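# Pack all blocks into the chest and close it

## Task

Place every block in the chest, with no other object inside it, then close the lid. At the end the chest must stand upright on the bench, no part of the tray may be inside the chest or above it, and everything must stay that way without the robot supporting it. Finally open the grippers and move the arms away.

## Robot and tools

Robot: two arms, left_arm and right_arm, each ending in a two-finger gripper. The names do not tell you which side of a camera image an arm appears on. Four cameras give 504x504 images, always in this order: cam_high, cam_low, cam_left_wrist, cam_right_wrist. A calibration block gives each camera's K, distortion and T_world_to_cam, which let you project scene points into images. Treat it as approximate, since fixed cameras may be a couple of degrees and several mm off.

Frame: a single scene frame serves both arms. Its origin sits at table-top height, midway between the arms and a little behind the table's near edge. +z is up, +x reaches out over the table, and +y is toward left_arm. All positions are in metres. Orientations are quaternions written w first (qw, qx, qy, qz). In the gripper's own frame the fingers point along +z and close along y. The reported end_effector_position is the point between the finger pads, just short of the tips. Reported hand positions can be off, especially at long reach.

Row layout: every command row has 16 numbers. The first 8 are left_arm: x, y, z, qw, qx, qy, qz, opening. The last 8 are right_arm in the same order. Send all 16 even if only one arm should move. x, y, z and the quaternion are an absolute target pose for that gripper in the scene frame, not an offset. Opening runs from -1 (closed) to +1 (fully open, 0.087 m). To keep an arm still, repeat its last reported pose and the opening it should keep. To keep an orientation steady, resend the same quaternion each time rather than copying the possibly drifted reported one.

execute_actions(actions): actions is a list of up to 15 actions. Each action is a list of up to 15 rows, and each row lasts one control step of 1/30 s. If an action has fewer than 15 rows, its last row is held for the remaining steps. An empty list only returns the current state and images. A target more than 0.6 m from the gripper's current position along any of its own axes is refused for both arms. If the first action fails that check, or any action is malformed, nothing runs. Each step the command is clipped to within 70 mm and 16 degrees of the measured pose, so long motions need several actions. Friction can leave the hand up to about 31 mm short, and very small commanded changes may not move it at all.

move(target, speed, blocking): target is one 16-number row as above, giving absolute poses. Each gripper travels in a straight line toward it, both finishing together, over 0.5 to 10 s. speed is the top path speed in m/s, from 0.002 to 0.5 (default 0.25); rotation is capped at twice that in rad/s. Openings are applied when the move begins. Paths do not avoid obstacles or the other arm, and hands can lag, wander or overshoot speed, especially near full reach. Faster contact hits harder, and aiming further past a contact presses harder. With blocking=false the call returns after 0.5 s while motion continues; other moves and execute_actions are refused until wait or stop shows it has ended. The result adds a move: line with the ending (done, off_target, moving, held, fault) and limits: paced means the pose was clipped, held means a check blocked some steps, after which the arm may jump faster. Each gripper's distance from its target is also listed.

wait(seconds): 0 to 10 s; arms hold their last command and a running move continues. stop(): brakes a running move; it needs stopping room and the fingers still finish. zoom_image(camera, region): region is [x0, y0, x1, y1] in pixels of that camera's latest image, at most 504x504, origin top-left. finished_scene(scene): ends the numbered scene irreversibly once the robot has held the last command; the result reports success. Replying without a tool call ends everything.

Results: the state line lists each arm's pose. Hand target lines show what the controller is currently driving toward. grip_measured is finger opening on the command scale; the last joint value is opening in metres. Readings may be about 1 mm off. To hold something, command roughly 0.02 below grip_measured; a smaller difference grips more gently. Finger force tops out near 20 N, and a fast close can squeeze too hard. Step readings list positions at some steps, with HELD marking steps that were held back. pose unreachable means the clearance check changed or blocked a command for that arm. MOTOR HOT appears from 75 °C; at 90 °C the arm halts for 10 s, and at 100 °C it goes limp and drops. Both are shown as OVER-TEMPERATURE FAULT. Avoid holding loads for long, including while thinking, since the robot keeps holding during replies.

Joint limits (rad): waist -2.618 to 3.054, shoulder 0 to 3.142, elbow 0 to 3.142, wrist pitch and yaw -1.571 to 1.571, wrist roll -2.094 to 2.094.

Avoid: knocking or placing anything off the table (instant failure); arms colliding or pushing each other hard; striking the bar under the bases and the plate behind it, which stand up to about 3 cm above the table with no warning; drops, slips, slams and heavy presses. Occasional disturbances may tug held items or nudge loose ones, so check before finishing. Quicker, smooth, low-effort solutions are preferred.

Each tool is called after "Request:" in YAML: its name, and indented under it one key for each argument.

## Session

Request:
execute_actions:
  actions: []

Scene clock: 0.00 s.
left_arm: end_effector_position=(+0.3461, +0.2390, +0.2138) grip_measured=+1.000 end_effector_quat_wxyz=(+0.400, -0.145, +0.806, +0.411) | right_arm: end_effector_position=(+0.3756, -0.2071, +0.3006) grip_measured=+0.999 end_effector_quat_wxyz=(+0.515, -0.552, +0.648, -0.100)
Joint positions: left_arm=[-0.688  1.859  1.725 -1.514 -1.22  -1.029  0.087] | right_arm=[ 0.058  1.2    1.37  -0.63  -0.366 -1.055  0.087]
Joint velocities: left_arm=[-0.022  0.017  0.007 -0.051  0.007  0.007  0.   ] | right_arm=[-0.002  0.002 -0.012 -0.022 -0.007 -0.037  0.001]
Motor temperatures (°C, as the motors report them): left_arm=[31 30 29 32 30 29] | right_arm=[31 30 29 30 30 29]
Hand target (left_arm): +0.346, +0.239, +0.214; +0.400, -0.145, +0.806, +0.411
Hand target (right_arm): +0.376, -0.207, +0.301; +0.515, -0.552, +0.648, -0.100

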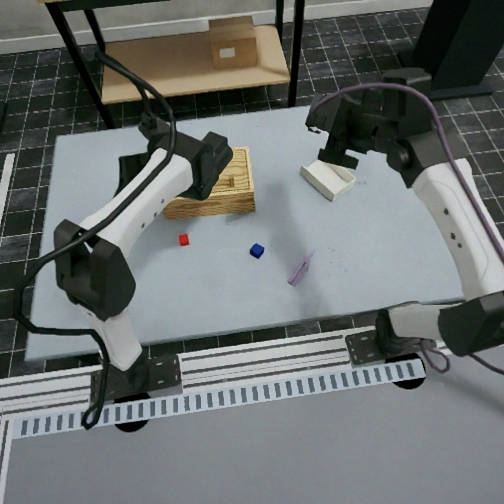

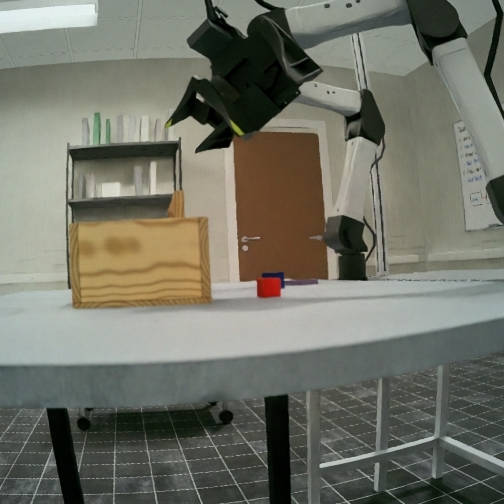

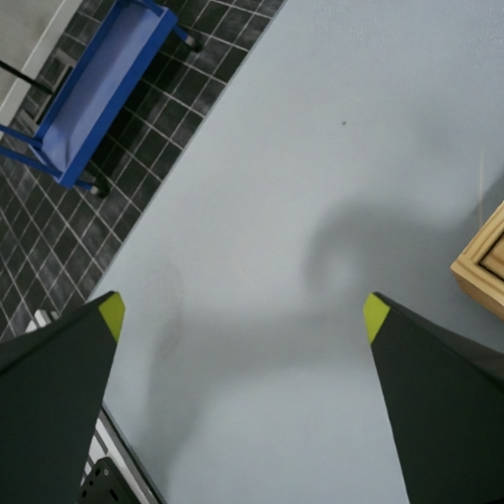

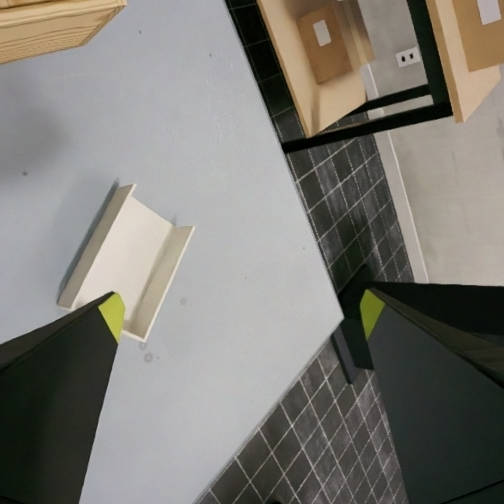

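Request:
move:
  target: [0.12,0.36,0.25,0,0,1,0,1,0.12,-0.36,0.25,0,0,1,0,1]

Request:
zoom_image:
  camera: "cam_high"
  region: [100,110,380,310]

Scene clock: 9.53 s.
left_arm: end_effector_position=(+0.1230, +0.3605, +0.2552) grip_measured=+1.000 end_effector_quat_wxyz=(+0.251, -0.011, +0.963, +0.101) | right_arm: end_effector_position=(+0.1261, -0.3577, +0.2507) grip_measured=+0.999 end_effector_quat_wxyz=(+0.224, -0.009, +0.966, -0.129)
Joint positions: left_arm=[ 0.301  0.922  1.471 -1.574 -0.015  0.35   0.087] | right_arm=[-0.512  0.942  1.477 -1.576 -0.006 -0.457  0.087]
Joint velocities: left_arm=[-0.007  0.007 -0.007 -0.022  0.007  0.066  0.   ] | right_arm=[-0.007 -0.012 -0.007  0.022  0.037  0.051 -0.001]
Motor temperatures (°C, as the motors report them): left_arm=[31 32 30 32 30 29] | right_arm=[31 30 31 32 30 29]
Hand target (left_arm): +0.118, +0.358, +0.251; +0.246, -0.007, +0.964, +0.098
Hand target (right_arm): +0.120, -0.357, +0.247; +0.218, -0.004, +0.967, -0.131
Off the commanded pose (left_arm): 0.006 m, 31 deg; orientation clipped at the last step of the last action.
Off the commanded pose (right_arm): 0.007 m, 30 deg; orientation clipped at the last step of the last action.
joint sent to its limit (left arm) — the command would take joint 4 (wrist pitch) past its lower limit, so that joint was sent only as far as its limit.
joint sent to its limit (right arm) — the command would take joint 4 (wrist pitch) past its lower limit, so that joint was sent only as far as its limit.
move: off_target (left_arm, right_arm); limits=paced
camera_calibration (this result's frames):
cam_left_wrist: T_world_to_cam=[[0.0774861, -0.980868, -0.17859, 0.388258], [-0.920373, -0.139239, 0.365413, 0.0878353], [-0.383288, 0.136055, -0.913553, 0.369768], [0, 0, 0, 1]] pos_world=[0.192485, 0.342751, 0.375046]
cam_right_wrist: T_world_to_cam=[[-0.040179, -0.962966, 0.266611, -0.412032], [-0.912177, 0.144256, 0.383567, 0.0955085], [-0.407822, -0.227785, -0.884192, 0.333562], [0, 0, 0, 1]] pos_world=[0.2066, -0.33457, 0.368151]

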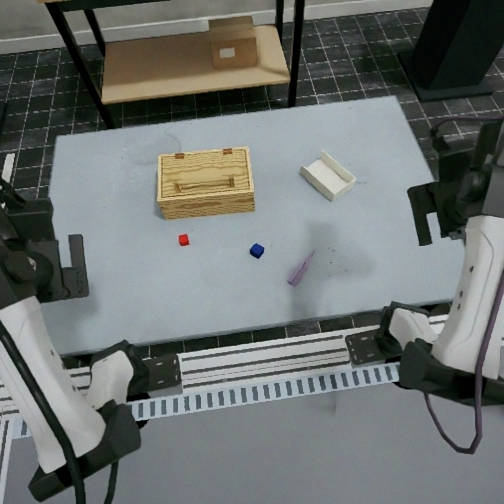

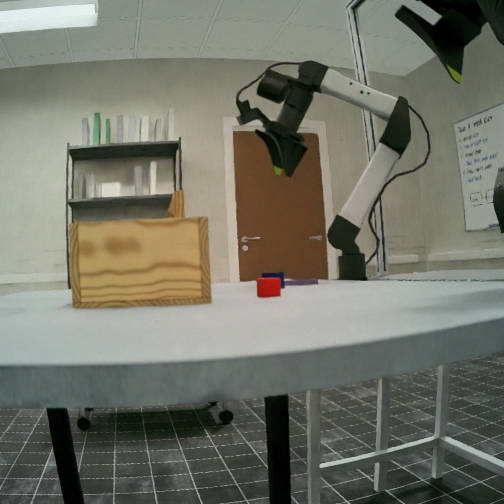

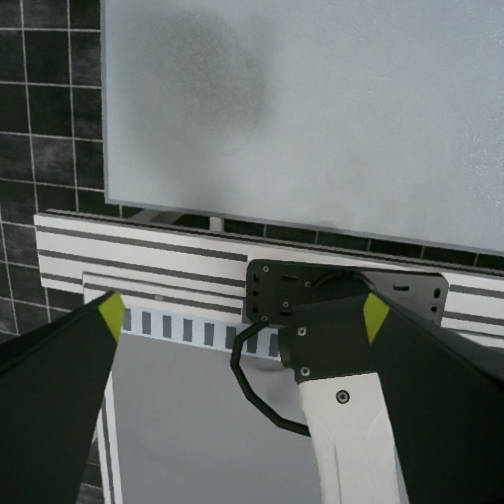

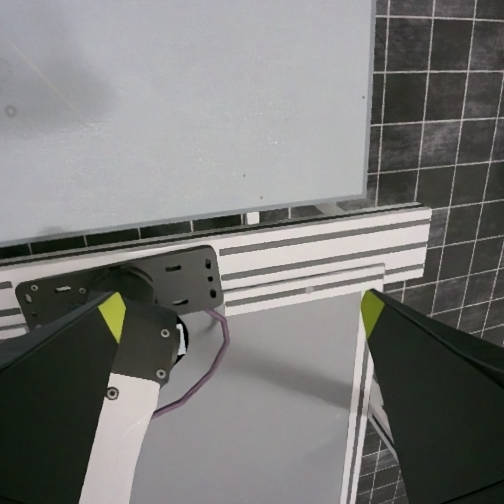

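Region (100, 110, 380, 310) of cam_high's 504x504 image, scaled by 1.800, with more detail than that image has; it fills the top 360 rows of this view, and the rest is white.

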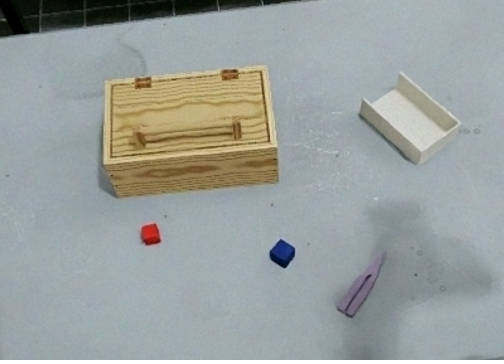

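Request:
move:
  target: [0.40,0.10,0.2,0,0.731,0.682,0,1,0.126,-0.358,0.25,0.224,-0.009,0.966,-0.129,1]

Scene clock: 68.40 s.
left_arm: end_effector_position=(+0.4033, +0.1083, +0.1994) grip_measured=+1.000 end_effector_quat_wxyz=(+0.128, +0.729, +0.670, +0.059) | right_arm: end_effector_position=(+0.1260, -0.3578, +0.2507) grip_measured=+0.999 end_effector_quat_wxyz=(+0.224, -0.009, +0.966, -0.129)
Joint positions: left_arm=[-0.608  2.175  2.457 -1.575 -0.04   1.119  0.087] | right_arm=[-0.512  0.942  1.477 -1.576 -0.005 -0.457  0.087]
Joint velocities: left_arm=[ 0.002  0.007 -0.002  0.095  0.022  0.022  0.   ] | right_arm=[-0.002  0.007 -0.002  0.051  0.022  0.066 -0.   ]
Motor temperatures (°C, as the motors report them): left_arm=[31 31 31 35 30 29] | right_arm=[31 30 32 34 30 29]
Hand target (left_arm): +0.404, +0.104, +0.196; +0.124, +0.735, +0.665, +0.056
Hand target (right_arm): +0.126, -0.358, +0.250; +0.224, -0.009, +0.966, -0.129
Off the commanded pose (left_arm): 0.009 m, 16 deg; orientation clipped at the last step of the last action.
Off the commanded pose (right_arm): 0.001 m, 0 deg.
joint sent to its limit (left arm) — the command would take joint 4 (wrist pitch) past its lower limit, so that joint was sent only as far as its limit.
move: off_target (left_arm); limits=paced
camera_calibration (this result's frames):
cam_left_wrist: T_world_to_cam=[[-0.964507, 0.05976, -0.257205, 0.432404], [-0.142607, 0.701902, 0.697852, -0.140033], [0.222236, 0.709762, -0.668467, 0.10532], [0, 0, 0, 1]] pos_world=[0.373682, -0.00230336, 0.279341]
cam_right_wrist: T_world_to_cam=[[-0.0404717, -0.96279, 0.267201, -0.4122], [-0.912017, 0.144833, 0.38373, 0.0956059], [-0.408151, -0.228162, -0.883943, 0.333368], [0, 0, 0, 1]] pos_world=[0.206576, -0.334647, 0.368132]

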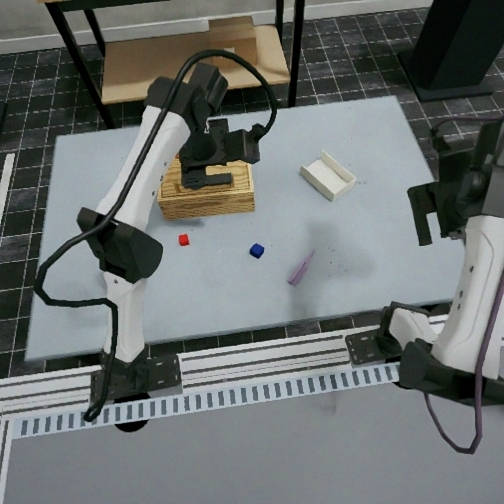

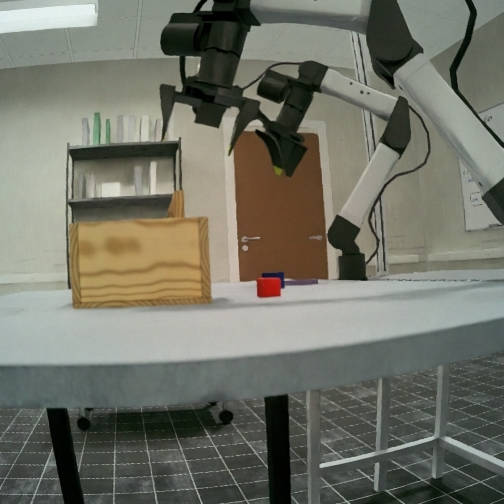

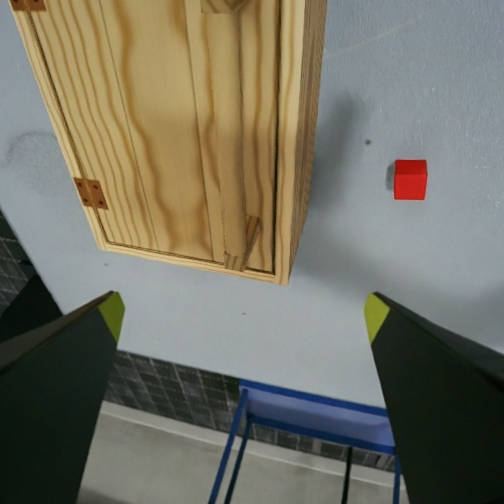

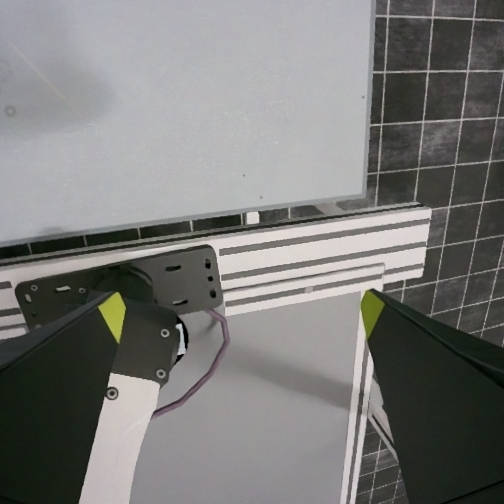

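Request:
move:
  target: [0.434,0.10,0.135,0.06,0.731,0.682,0.03,0.3,0.126,-0.358,0.25,0.224,-0.009,0.966,-0.129,1]
  speed: 0.1

Request:
zoom_image:
  camera: "cam_low"
  region: [60,100,260,260]

Scene clock: 100.17 s.
left_arm: end_effector_position=(+0.4306, +0.1001, +0.1381) grip_measured=+0.300 end_effector_quat_wxyz=(+0.081, +0.730, +0.677, +0.041) | right_arm: end_effector_position=(+0.1260, -0.3578, +0.2507) grip_measured=+0.999 end_effector_quat_wxyz=(+0.224, -0.009, +0.966, -0.129)
Joint positions: left_arm=[-0.59   2.38   2.564 -1.576 -0.03   1.126  0.057] | right_arm=[-0.512  0.942  1.477 -1.576 -0.005 -0.457  0.087]
Joint velocities: left_arm=[ 0.007 -0.012  0.027 -0.066  0.051 -0.022 -0.   ] | right_arm=[-0.002 -0.002  0.017  0.037  0.007 -0.022 -0.   ]
Motor temperatures (°C, as the motors report them): left_arm=[31 37 34 34 30 29] | right_arm=[31 30 33 35 30 29]
Hand target (left_arm): +0.433, +0.101, +0.134; +0.080, +0.730, +0.678, +0.037
Hand target (right_arm): +0.126, -0.358, +0.250; +0.224, -0.009, +0.966, -0.129
Off the commanded pose (left_arm): 0.005 m, 3 deg.
Off the commanded pose (right_arm): 0.001 m, 0 deg.
joint sent to its limit (left arm) — the command would take joint 4 (wrist pitch) past its lower limit, so that joint was sent only as far as its limit.
move: off_target (left_arm)
camera_calibration (this result's frames):
cam_left_wrist: T_world_to_cam=[[-0.984109, 0.0602171, -0.167044, 0.439416], [-0.0842755, 0.66964, 0.737889, -0.114945], [0.156293, 0.740241, -0.653924, 0.0874694], [0, 0, 0, 1]] pos_world=[0.409075, -0.014237, 0.215417]
cam_right_wrist: T_world_to_cam=[[-0.0404717, -0.96279, 0.267201, -0.4122], [-0.912017, 0.144833, 0.38373, 0.0956059], [-0.408151, -0.228162, -0.883943, 0.333368], [0, 0, 0, 1]] pos_world=[0.206576, -0.334647, 0.368132]

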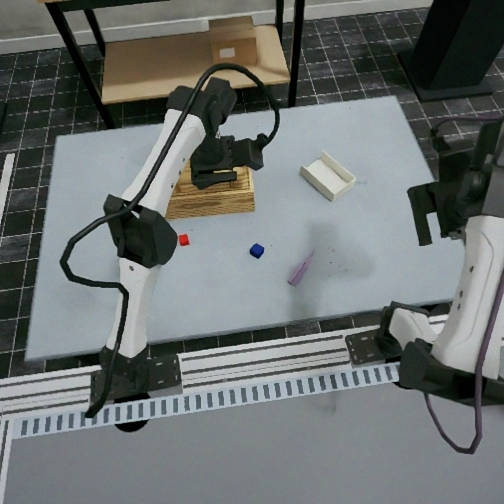

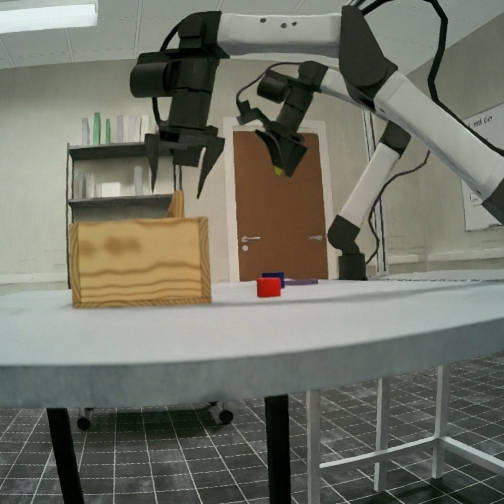

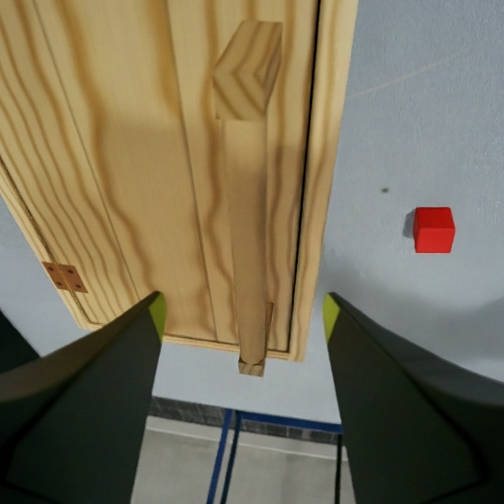

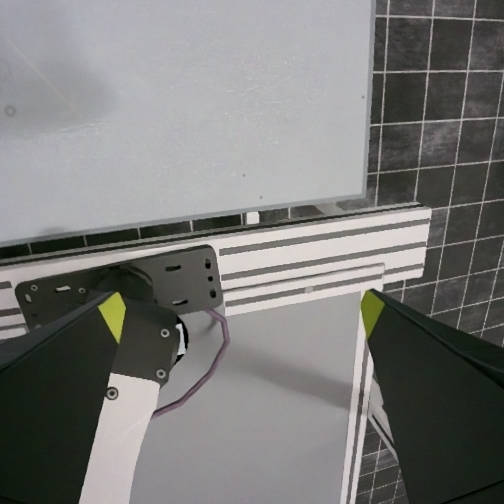

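Region (60, 100, 260, 260) of cam_low's 504x504 image, scaled by 2.520, with more detail than that image has; it fills the top 403 rows of this view, and the rest is white.

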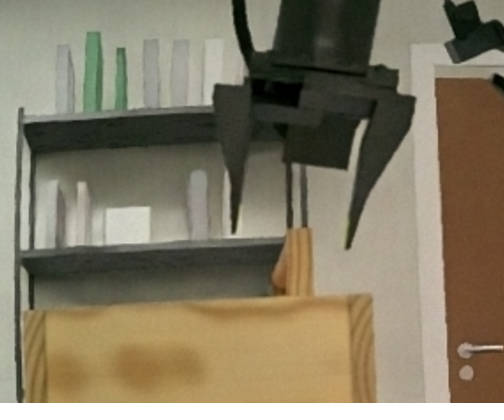

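Request:
move:
  target: [0.432,0.10,0.11,0.06,0.731,0.682,0.03,0.3,0.126,-0.358,0.25,0.224,-0.009,0.966,-0.129,1]
  speed: 0.05

Request:
move:
  target: [0.432,0.10,0.11,0.06,0.731,0.682,0.03,-0.85,0.126,-0.358,0.25,0.224,-0.009,0.966,-0.129,1]
  speed: 0.05

Scene clock: 111.30 s.
left_arm: end_effector_position=(+0.4314, +0.0993, +0.1255) grip_measured=+0.300 end_effector_quat_wxyz=(+0.074, +0.731, +0.677, +0.038) | right_arm: end_effector_position=(+0.1260, -0.3578, +0.2507) grip_measured=+0.999 end_effector_quat_wxyz=(+0.224, -0.009, +0.966, -0.129)
Joint positions: left_arm=[-0.59   2.38   2.511 -1.54  -0.028  1.126  0.057] | right_arm=[-0.512  0.942  1.477 -1.576 -0.005 -0.457  0.087]
Joint velocities: left_arm=[ 0.012 -0.007  0.007  0.066  0.037  0.007 -0.   ] | right_arm=[-0.002  0.007  0.002 -0.066 -0.022 -0.066  0.002]
Motor temperatures (°C, as the motors report them): left_arm=[31 39 35 34 30 29] | right_arm=[31 30 33 36 30 29]
Hand target (left_arm): +0.432, +0.100, +0.110; +0.060, +0.730, +0.681, +0.029
Hand target (right_arm): +0.126, -0.358, +0.250; +0.224, -0.009, +0.966, -0.129
Off the commanded pose (left_arm): 0.016 m, 2 deg.
Off the commanded pose (right_arm): 0.001 m, 0 deg.
move: off_target (left_arm)
camera_calibration (this result's frames):
cam_left_wrist: T_world_to_cam=[[-0.986453, 0.0619499, -0.151898, 0.437094], [-0.072784, 0.664543, 0.743697, -0.110238], [0.147015, 0.744678, -0.651031, 0.0828603], [0, 0, 0, 1]] pos_world=[0.410967, -0.0155245, 0.202322]
cam_right_wrist: T_world_to_cam=[[-0.0404717, -0.96279, 0.267201, -0.4122], [-0.912017, 0.144833, 0.38373, 0.0956059], [-0.408151, -0.228162, -0.883943, 0.333368], [0, 0, 0, 1]] pos_world=[0.206576, -0.334647, 0.368132]

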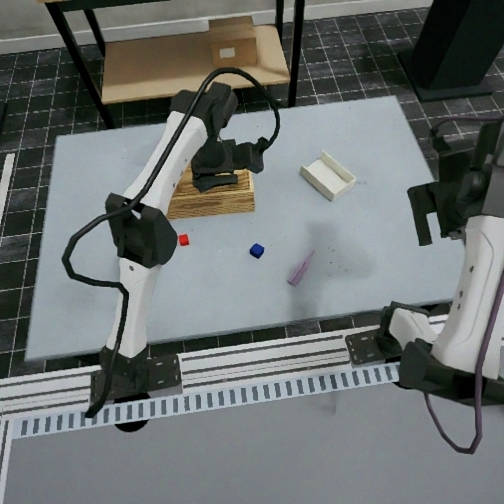

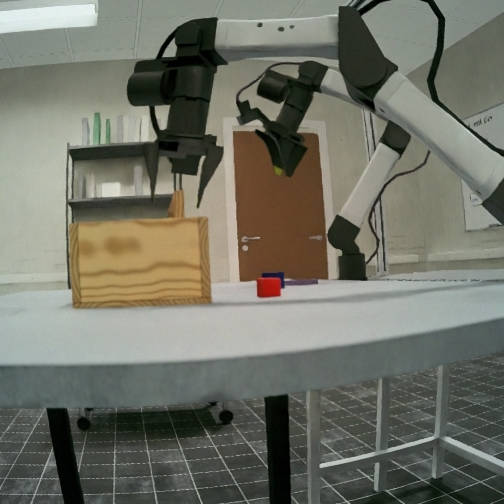

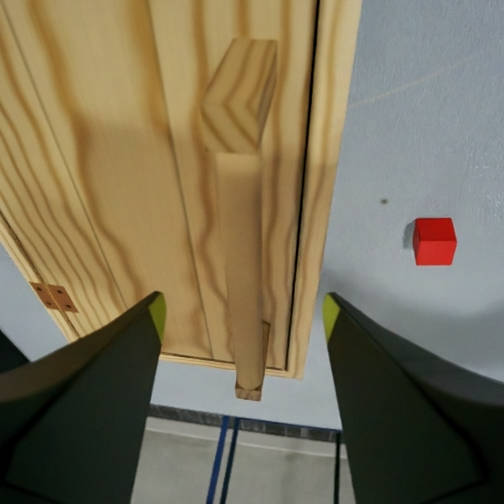

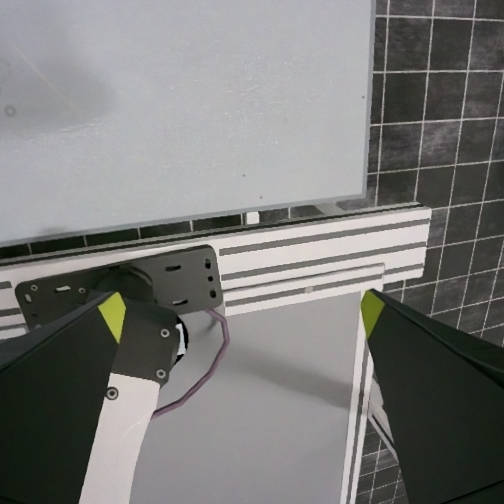

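Scene clock: 112.00 s.
left_arm: end_effector_position=(+0.4312, +0.0994, +0.1255) grip_measured=-0.746 end_effector_quat_wxyz=(+0.074, +0.730, +0.679, +0.038) | right_arm: end_effector_position=(+0.1260, -0.3578, +0.2507) grip_measured=+0.999 end_effector_quat_wxyz=(+0.224, -0.009, +0.966, -0.129)
Joint positions: left_arm=[-0.59   2.38   2.511 -1.541 -0.028  1.123  0.011] | right_arm=[-0.512  0.942  1.477 -1.576 -0.005 -0.457  0.087]
Joint velocities: left_arm=[ 0.002  0.002 -0.007  0.007  0.051 -0.007 -0.002] | right_arm=[ 0.002 -0.002 -0.012 -0.095 -0.037 -0.051 -0.001]
Motor temperatures (°C, as the motors report them): left_arm=[31 39 35 34 30 29] | right_arm=[31 30 33 36 30 29]
Hand target (left_arm): +0.432, +0.100, +0.110; +0.060, +0.730, +0.681, +0.030
Hand target (right_arm): +0.126, -0.358, +0.250; +0.224, -0.009, +0.966, -0.129
Off the commanded pose (left_arm): 0.015 m, 2 deg.
Off the commanded pose (right_arm): 0.001 m, 0 deg.
move: off_target (left_arm)
camera_calibration (this result's frames):
cam_left_wrist: T_world_to_cam=[[-0.986711, 0.0589373, -0.151419, 0.437232], [-0.0744101, 0.664532, 0.743546, -0.109547], [0.144445, 0.744932, -0.651315, 0.0839485], [0, 0, 0, 1]] pos_world=[0.411144, -0.0155075, 0.202336]
cam_right_wrist: T_world_to_cam=[[-0.0404717, -0.96279, 0.267201, -0.4122], [-0.912017, 0.144833, 0.38373, 0.0956059], [-0.408151, -0.228162, -0.883943, 0.333368], [0, 0, 0, 1]] pos_world=[0.206576, -0.334647, 0.368132]

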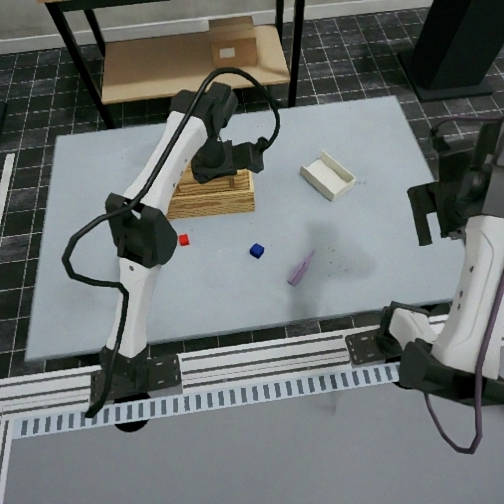

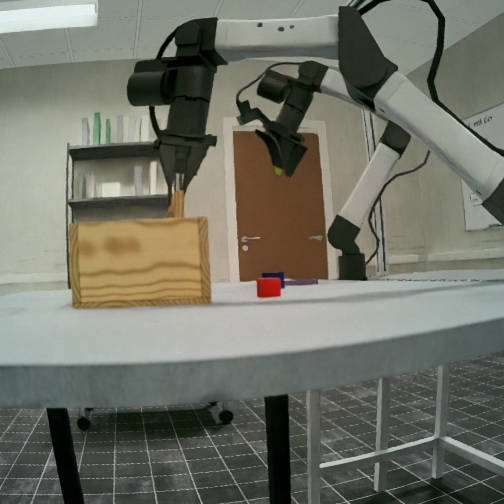

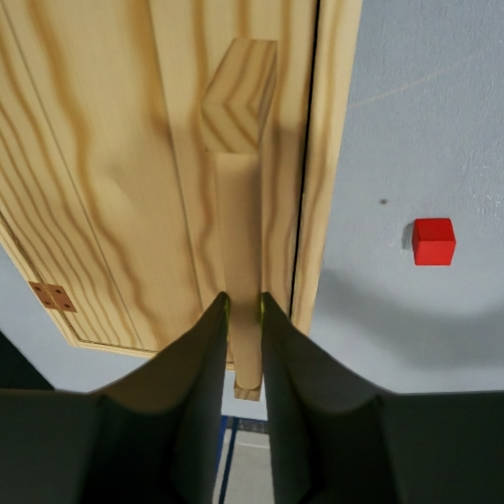

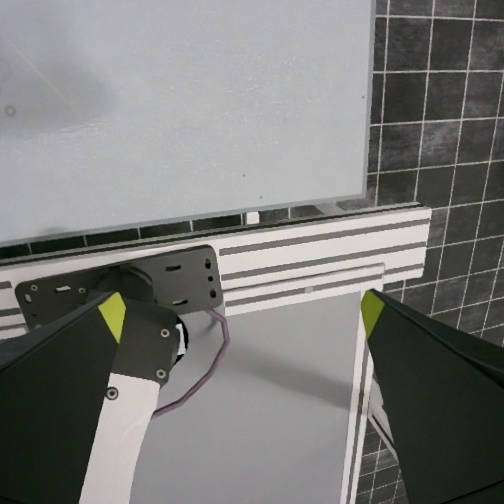

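Request:
move:
  target: [0.445,0.10,0.16,0.07,0.731,0.679,0.035,-0.8,0.30,-0.10,0.13,0.611,-0.23,0.731,0.192,-1]
  speed: 0.08

Scene clock: 144.23 s.
left_arm: end_effector_position=(+0.4400, +0.0971, +0.1497) grip_measured=-0.749 end_effector_quat_wxyz=(+0.107, +0.729, +0.674, +0.047) | right_arm: end_effector_position=(+0.3064, -0.1061, +0.1361) grip_measured=-1.000 end_effector_quat_wxyz=(+0.616, -0.221, +0.733, +0.188)
Joint positions: left_arm=[-0.584  2.395  2.634 -1.579 -0.024  1.136  0.011] | right_arm=[ 0.424  0.98   0.372  0.475 -0.105  0.004  0.   ]
Joint velocities: left_arm=[-0.022  0.002 -0.002  0.007 -0.007  0.037 -0.001] | right_arm=[-0.007  0.017 -0.017  0.081  0.037 -0.051  0.   ]
Motor temperatures (°C, as the motors report them): left_arm=[31 43 35 34 30 29] | right_arm=[31 30 34 38 30 29]
Hand target (left_arm): +0.445, +0.100, +0.159; +0.119, +0.731, +0.670, +0.055
Hand target (right_arm): +0.305, -0.104, +0.131; +0.615, -0.227, +0.730, +0.190
Off the commanded pose (left_arm): 0.012 m, 4 deg.
Off the commanded pose (right_arm): 0.011 m, 1 deg.
joint sent to its limit (left arm) — the command would take joint 4 (wrist pitch) past its lower limit, so that joint was sent only as far as its limit.
move: off_target (left_arm, right_arm)
camera_calibration (this result's frames):
cam_left_wrist: T_world_to_cam=[[-0.975417, 0.0597136, -0.212122, 0.453808], [-0.112931, 0.691127, 0.713855, -0.106588], [0.18923, 0.720262, -0.667394, 0.0852078], [0, 0, 0, 1]] pos_world=[0.414491, -0.0148046, 0.229218]
cam_right_wrist: T_world_to_cam=[[0.544801, -0.838549, 0.00524168, -0.262465], [-0.722885, -0.472804, -0.503879, 0.265019], [0.425005, 0.270724, -0.863759, 0.157995], [0, 0, 0, 1]] pos_world=[0.267421, -0.137561, 0.271383]

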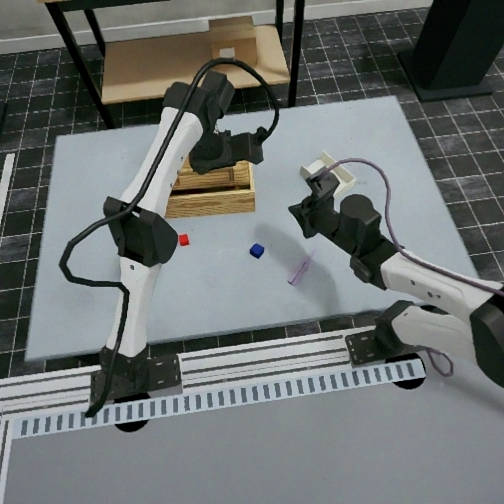

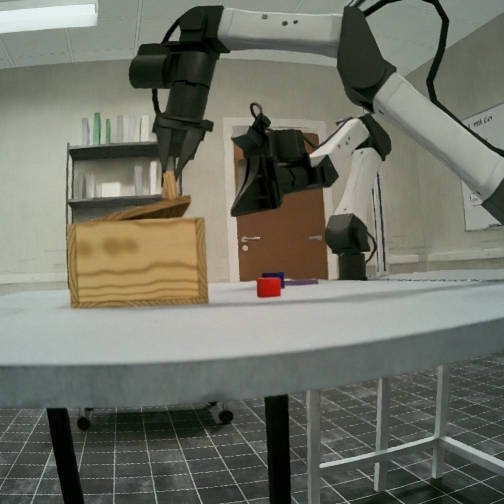

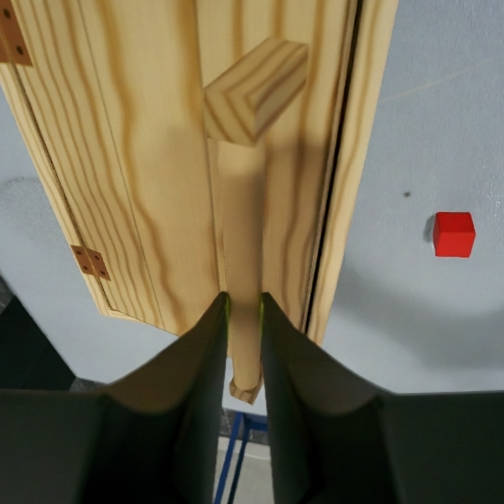

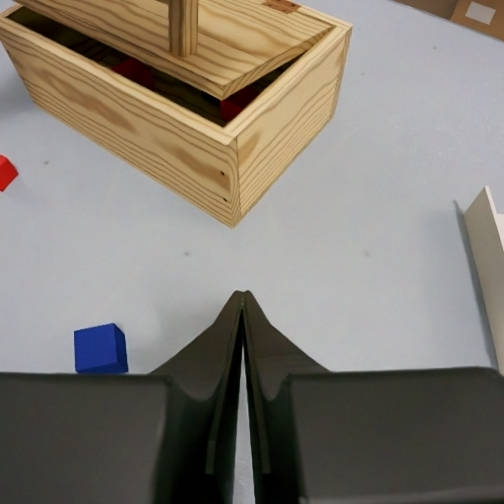

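Request:
move:
  target: [0.465,0.095,0.19,0.2,0.71,0.66,-0.12,-0.8,0.306,-0.106,0.136,0.616,-0.221,0.733,0.188,-1]
  speed: 0.06

Request:
move:
  target: [0.515,0.092,0.215,0.261,0.675,0.63,-0.28,-0.8,0.306,-0.106,0.136,0.616,-0.221,0.733,0.188,-1]
  speed: 0.06

Scene clock: 168.50 s.
left_arm: end_effector_position=(+0.4626, +0.0981, +0.1884) grip_measured=-0.769 end_effector_quat_wxyz=(+0.247, +0.702, +0.662, -0.089) | right_arm: end_effector_position=(+0.3066, -0.1060, +0.1365) grip_measured=-1.000 end_effector_quat_wxyz=(+0.617, -0.220, +0.732, +0.188)
Joint positions: left_arm=[-0.419  2.401  2.794 -1.579  0.374  1.203  0.01 ] | right_arm=[ 0.424  0.98   0.372  0.477 -0.105  0.004  0.   ]
Joint velocities: left_arm=[-0.012  0.002  0.007 -0.037  0.022  0.007 -0.001] | right_arm=[-0.012 -0.012 -0.007  0.022 -0.022  0.051  0.   ]
Motor temperatures (°C, as the motors report them): left_arm=[31 47 37 34 30 29] | right_arm=[31 30 35 43 30 29]
Hand target (left_arm): +0.465, +0.096, +0.189; +0.255, +0.702, +0.658, -0.096
Hand target (right_arm): +0.306, -0.106, +0.136; +0.616, -0.221, +0.733, +0.188
Off the commanded pose (left_arm): 0.004 m, 7 deg.
Off the commanded pose (right_arm): 0.001 m, 0 deg.
joint sent to its limit (left arm) — the command would take joint 4 (wrist pitch) past its lower limit, so that joint was sent only as far as its limit.
move: off_target (left_arm)
camera_calibration (this result's frames):
cam_left_wrist: T_world_to_cam=[[-0.975639, -0.00477, -0.219329, 0.491733], [-0.0928367, 0.91481, 0.393069, -0.103133], [0.19877, 0.403855, -0.892968, 0.175199], [0, 0, 0, 1]] pos_world=[0.435355, 0.0259375, 0.304837]
cam_right_wrist: T_world_to_cam=[[0.544821, -0.838535, 0.00541604, -0.262502], [-0.722017, -0.472381, -0.505518, 0.265387], [0.426453, 0.271506, -0.862799, 0.157815], [0, 0, 0, 1]] pos_world=[0.26733, -0.137601, 0.271742]

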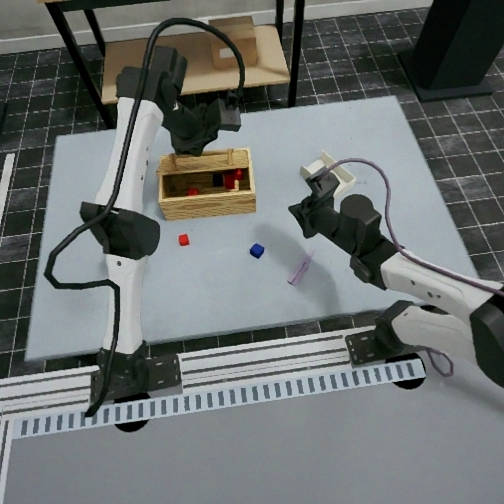

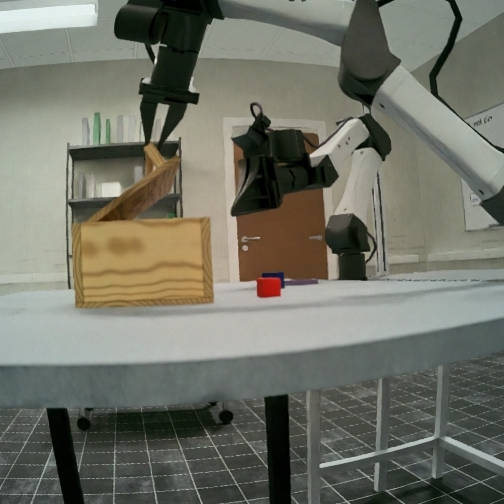

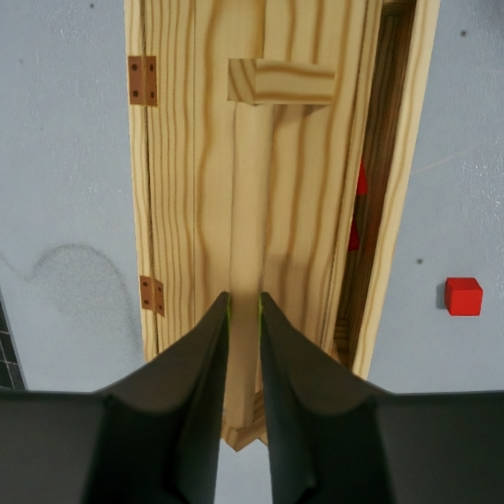

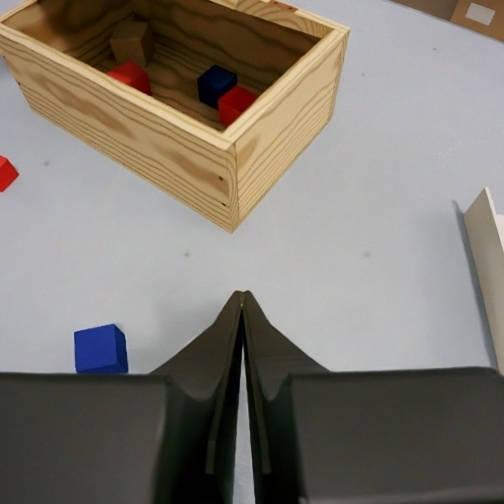

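Scene clock: 172.27 s.
left_arm: end_effector_position=(+0.5079, +0.0975, +0.2155) grip_measured=-0.796 end_effector_quat_wxyz=(+0.394, +0.627, +0.638, -0.213) | right_arm: end_effector_position=(+0.3066, -0.1060, +0.1365) grip_measured=-1.000 end_effector_quat_wxyz=(+0.617, -0.220, +0.732, +0.188)
Joint positions: left_arm=[-0.263  2.461  2.854 -1.403  0.782  1.121  0.009] | right_arm=[ 0.424  0.98   0.372  0.477 -0.105  0.004  0.   ]
Joint velocities: left_arm=[-0.002  0.002 -0.027  0.11   0.022  0.022 -0.001] | right_arm=[-0.012  0.002  0.002 -0.051  0.11   0.007  0.   ]
Motor temperatures (°C, as the motors report them): left_arm=[31 47 37 35 30 29] | right_arm=[31 30 36 43 30 29]
Hand target (left_arm): +0.515, +0.093, +0.214; +0.404, +0.625, +0.631, -0.219
Hand target (right_arm): +0.306, -0.106, +0.136; +0.616, -0.221, +0.733, +0.188
Off the commanded pose (left_arm): 0.009 m, 18 deg; orientation clipped at the last step of the last action.
Off the commanded pose (right_arm): 0.001 m, 0 deg.
elbow stopped short (left arm): the move would have taken joint 3 (elbow) straighter than the controller allows; a more bent joint 3 avoids this.
move: off_target (left_arm); limits=paced
camera_calibration (this result's frames):
cam_left_wrist: T_world_to_cam=[[-0.969799, -0.123472, -0.210345, 0.548529], [-0.124159, 0.992212, -0.0099901, -0.0138753], [0.20994, 0.0164278, -0.977576, 0.240954], [0, 0, 0, 1]] pos_world=[0.479654, 0.0775368, 0.350792]
cam_right_wrist: T_world_to_cam=[[0.544821, -0.838535, 0.00541604, -0.262502], [-0.722017, -0.472381, -0.505518, 0.265387], [0.426453, 0.271506, -0.862799, 0.157815], [0, 0, 0, 1]] pos_world=[0.26733, -0.137601, 0.271742]

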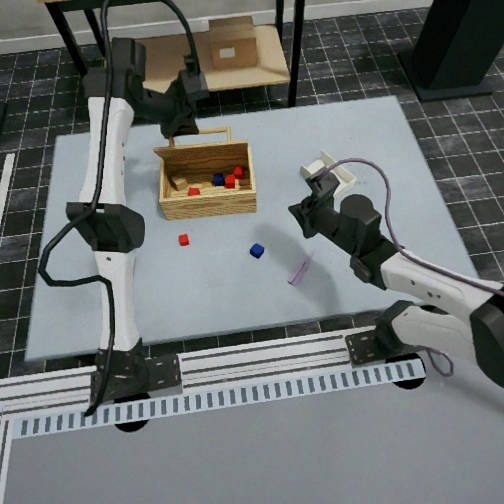

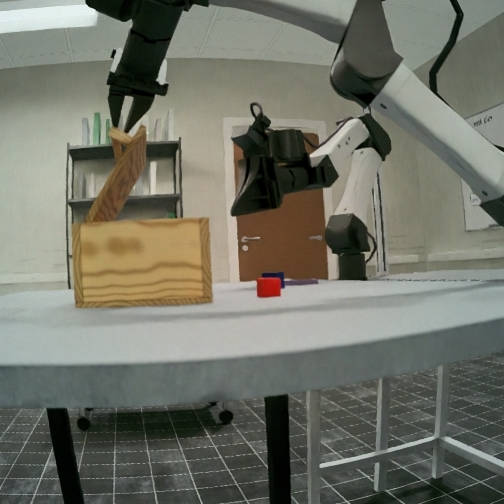

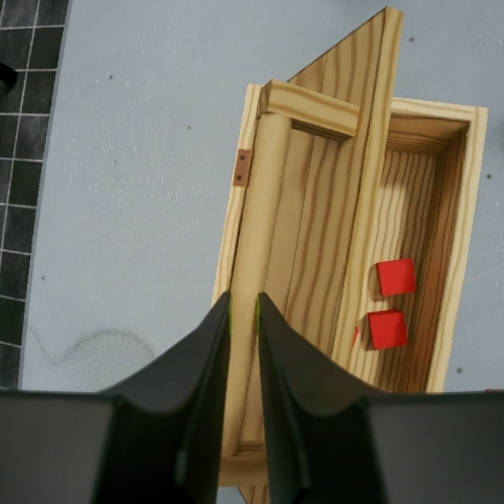

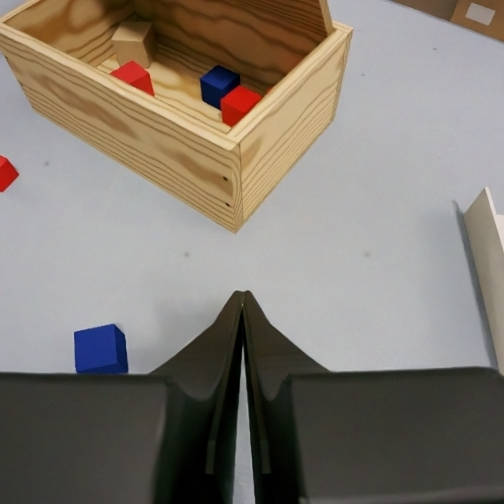

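Request:
move:
  target: [0.508,0.0975,0.2155,0.394,0.627,0.638,-0.213,-0.84,0.284,-0.008,0.06,0.503,-0.295,0.79,0.188,0.2]
  speed: 0.15

Scene clock: 188.53 s.
left_arm: end_effector_position=(+0.5081, +0.0974, +0.2154) grip_measured=-0.811 end_effector_quat_wxyz=(+0.394, +0.627, +0.638, -0.213) | right_arm: end_effector_position=(+0.2822, -0.0123, +0.0585) grip_measured=+0.200 end_effector_quat_wxyz=(+0.503, -0.300, +0.788, +0.189)
Joint positions: left_arm=[-0.263  2.461  2.854 -1.401  0.782  1.119  0.008] | right_arm=[0.752 1.386 0.53  0.459 0.08  0.039 0.052]
Joint velocities: left_arm=[ 0.002 -0.002 -0.002 -0.022 -0.022  0.022 -0.001] | right_arm=[-0.037 -0.012 -0.002 -0.037 -0.007 -0.11   0.   ]
Motor temperatures (°C, as the motors report them): left_arm=[31 47 37 36 31 29] | right_arm=[31 30 37 43 30 29]
Hand target (left_arm): +0.508, +0.098, +0.216; +0.394, +0.627, +0.638, -0.213
Hand target (right_arm): +0.285, -0.008, +0.061; +0.504, -0.296, +0.789, +0.188
Off the commanded pose (left_arm): 0.000 m, 0 deg.
Off the commanded pose (right_arm): 0.005 m, 1 deg.
move: done
camera_calibration (this result's frames):
cam_left_wrist: T_world_to_cam=[[-0.969728, -0.124722, -0.209935, 0.548763], [-0.125297, 0.992063, -0.0106134, -0.0130385], [0.209592, 0.0160121, -0.977658, 0.241082], [0, 0, 0, 1]] pos_world=[0.479988, 0.0775176, 0.350762]
cam_right_wrist: T_world_to_cam=[[0.655342, -0.755167, 0.0158197, -0.200985], [-0.726466, -0.635893, -0.260551, 0.237553], [0.206819, 0.159258, -0.96533, 0.142045], [0, 0, 0, 1]] pos_world=[0.27491, -0.02334, 0.202195]

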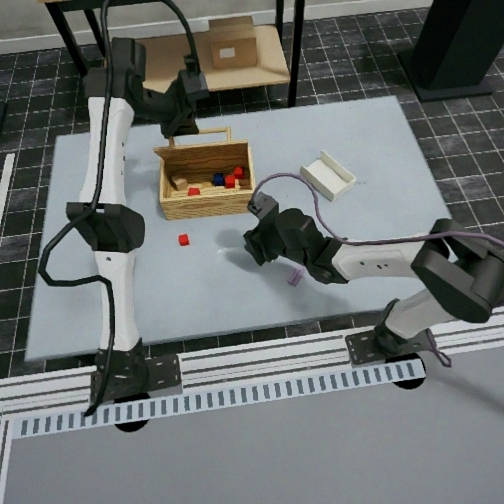

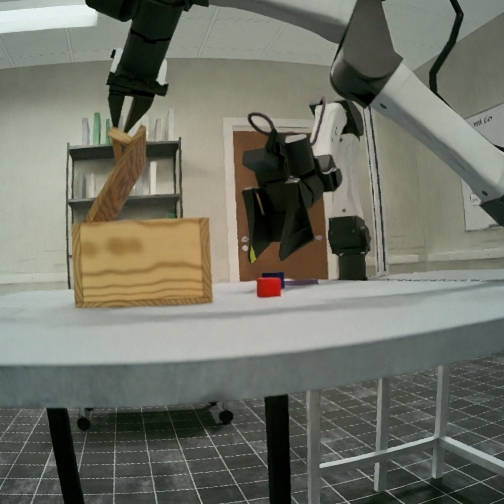

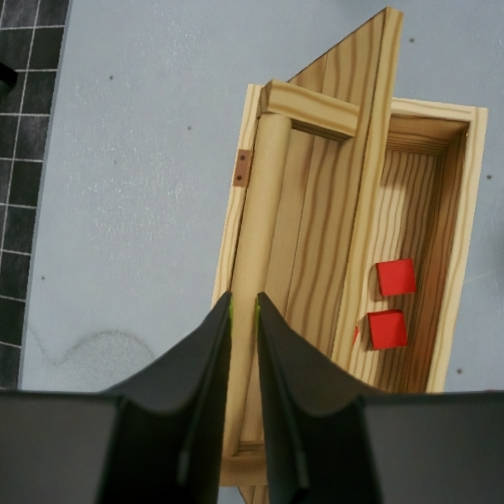

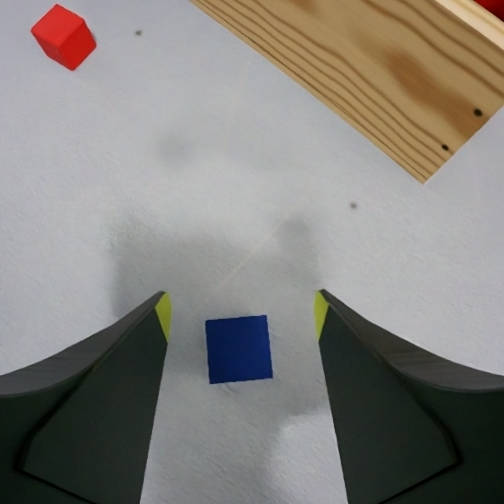

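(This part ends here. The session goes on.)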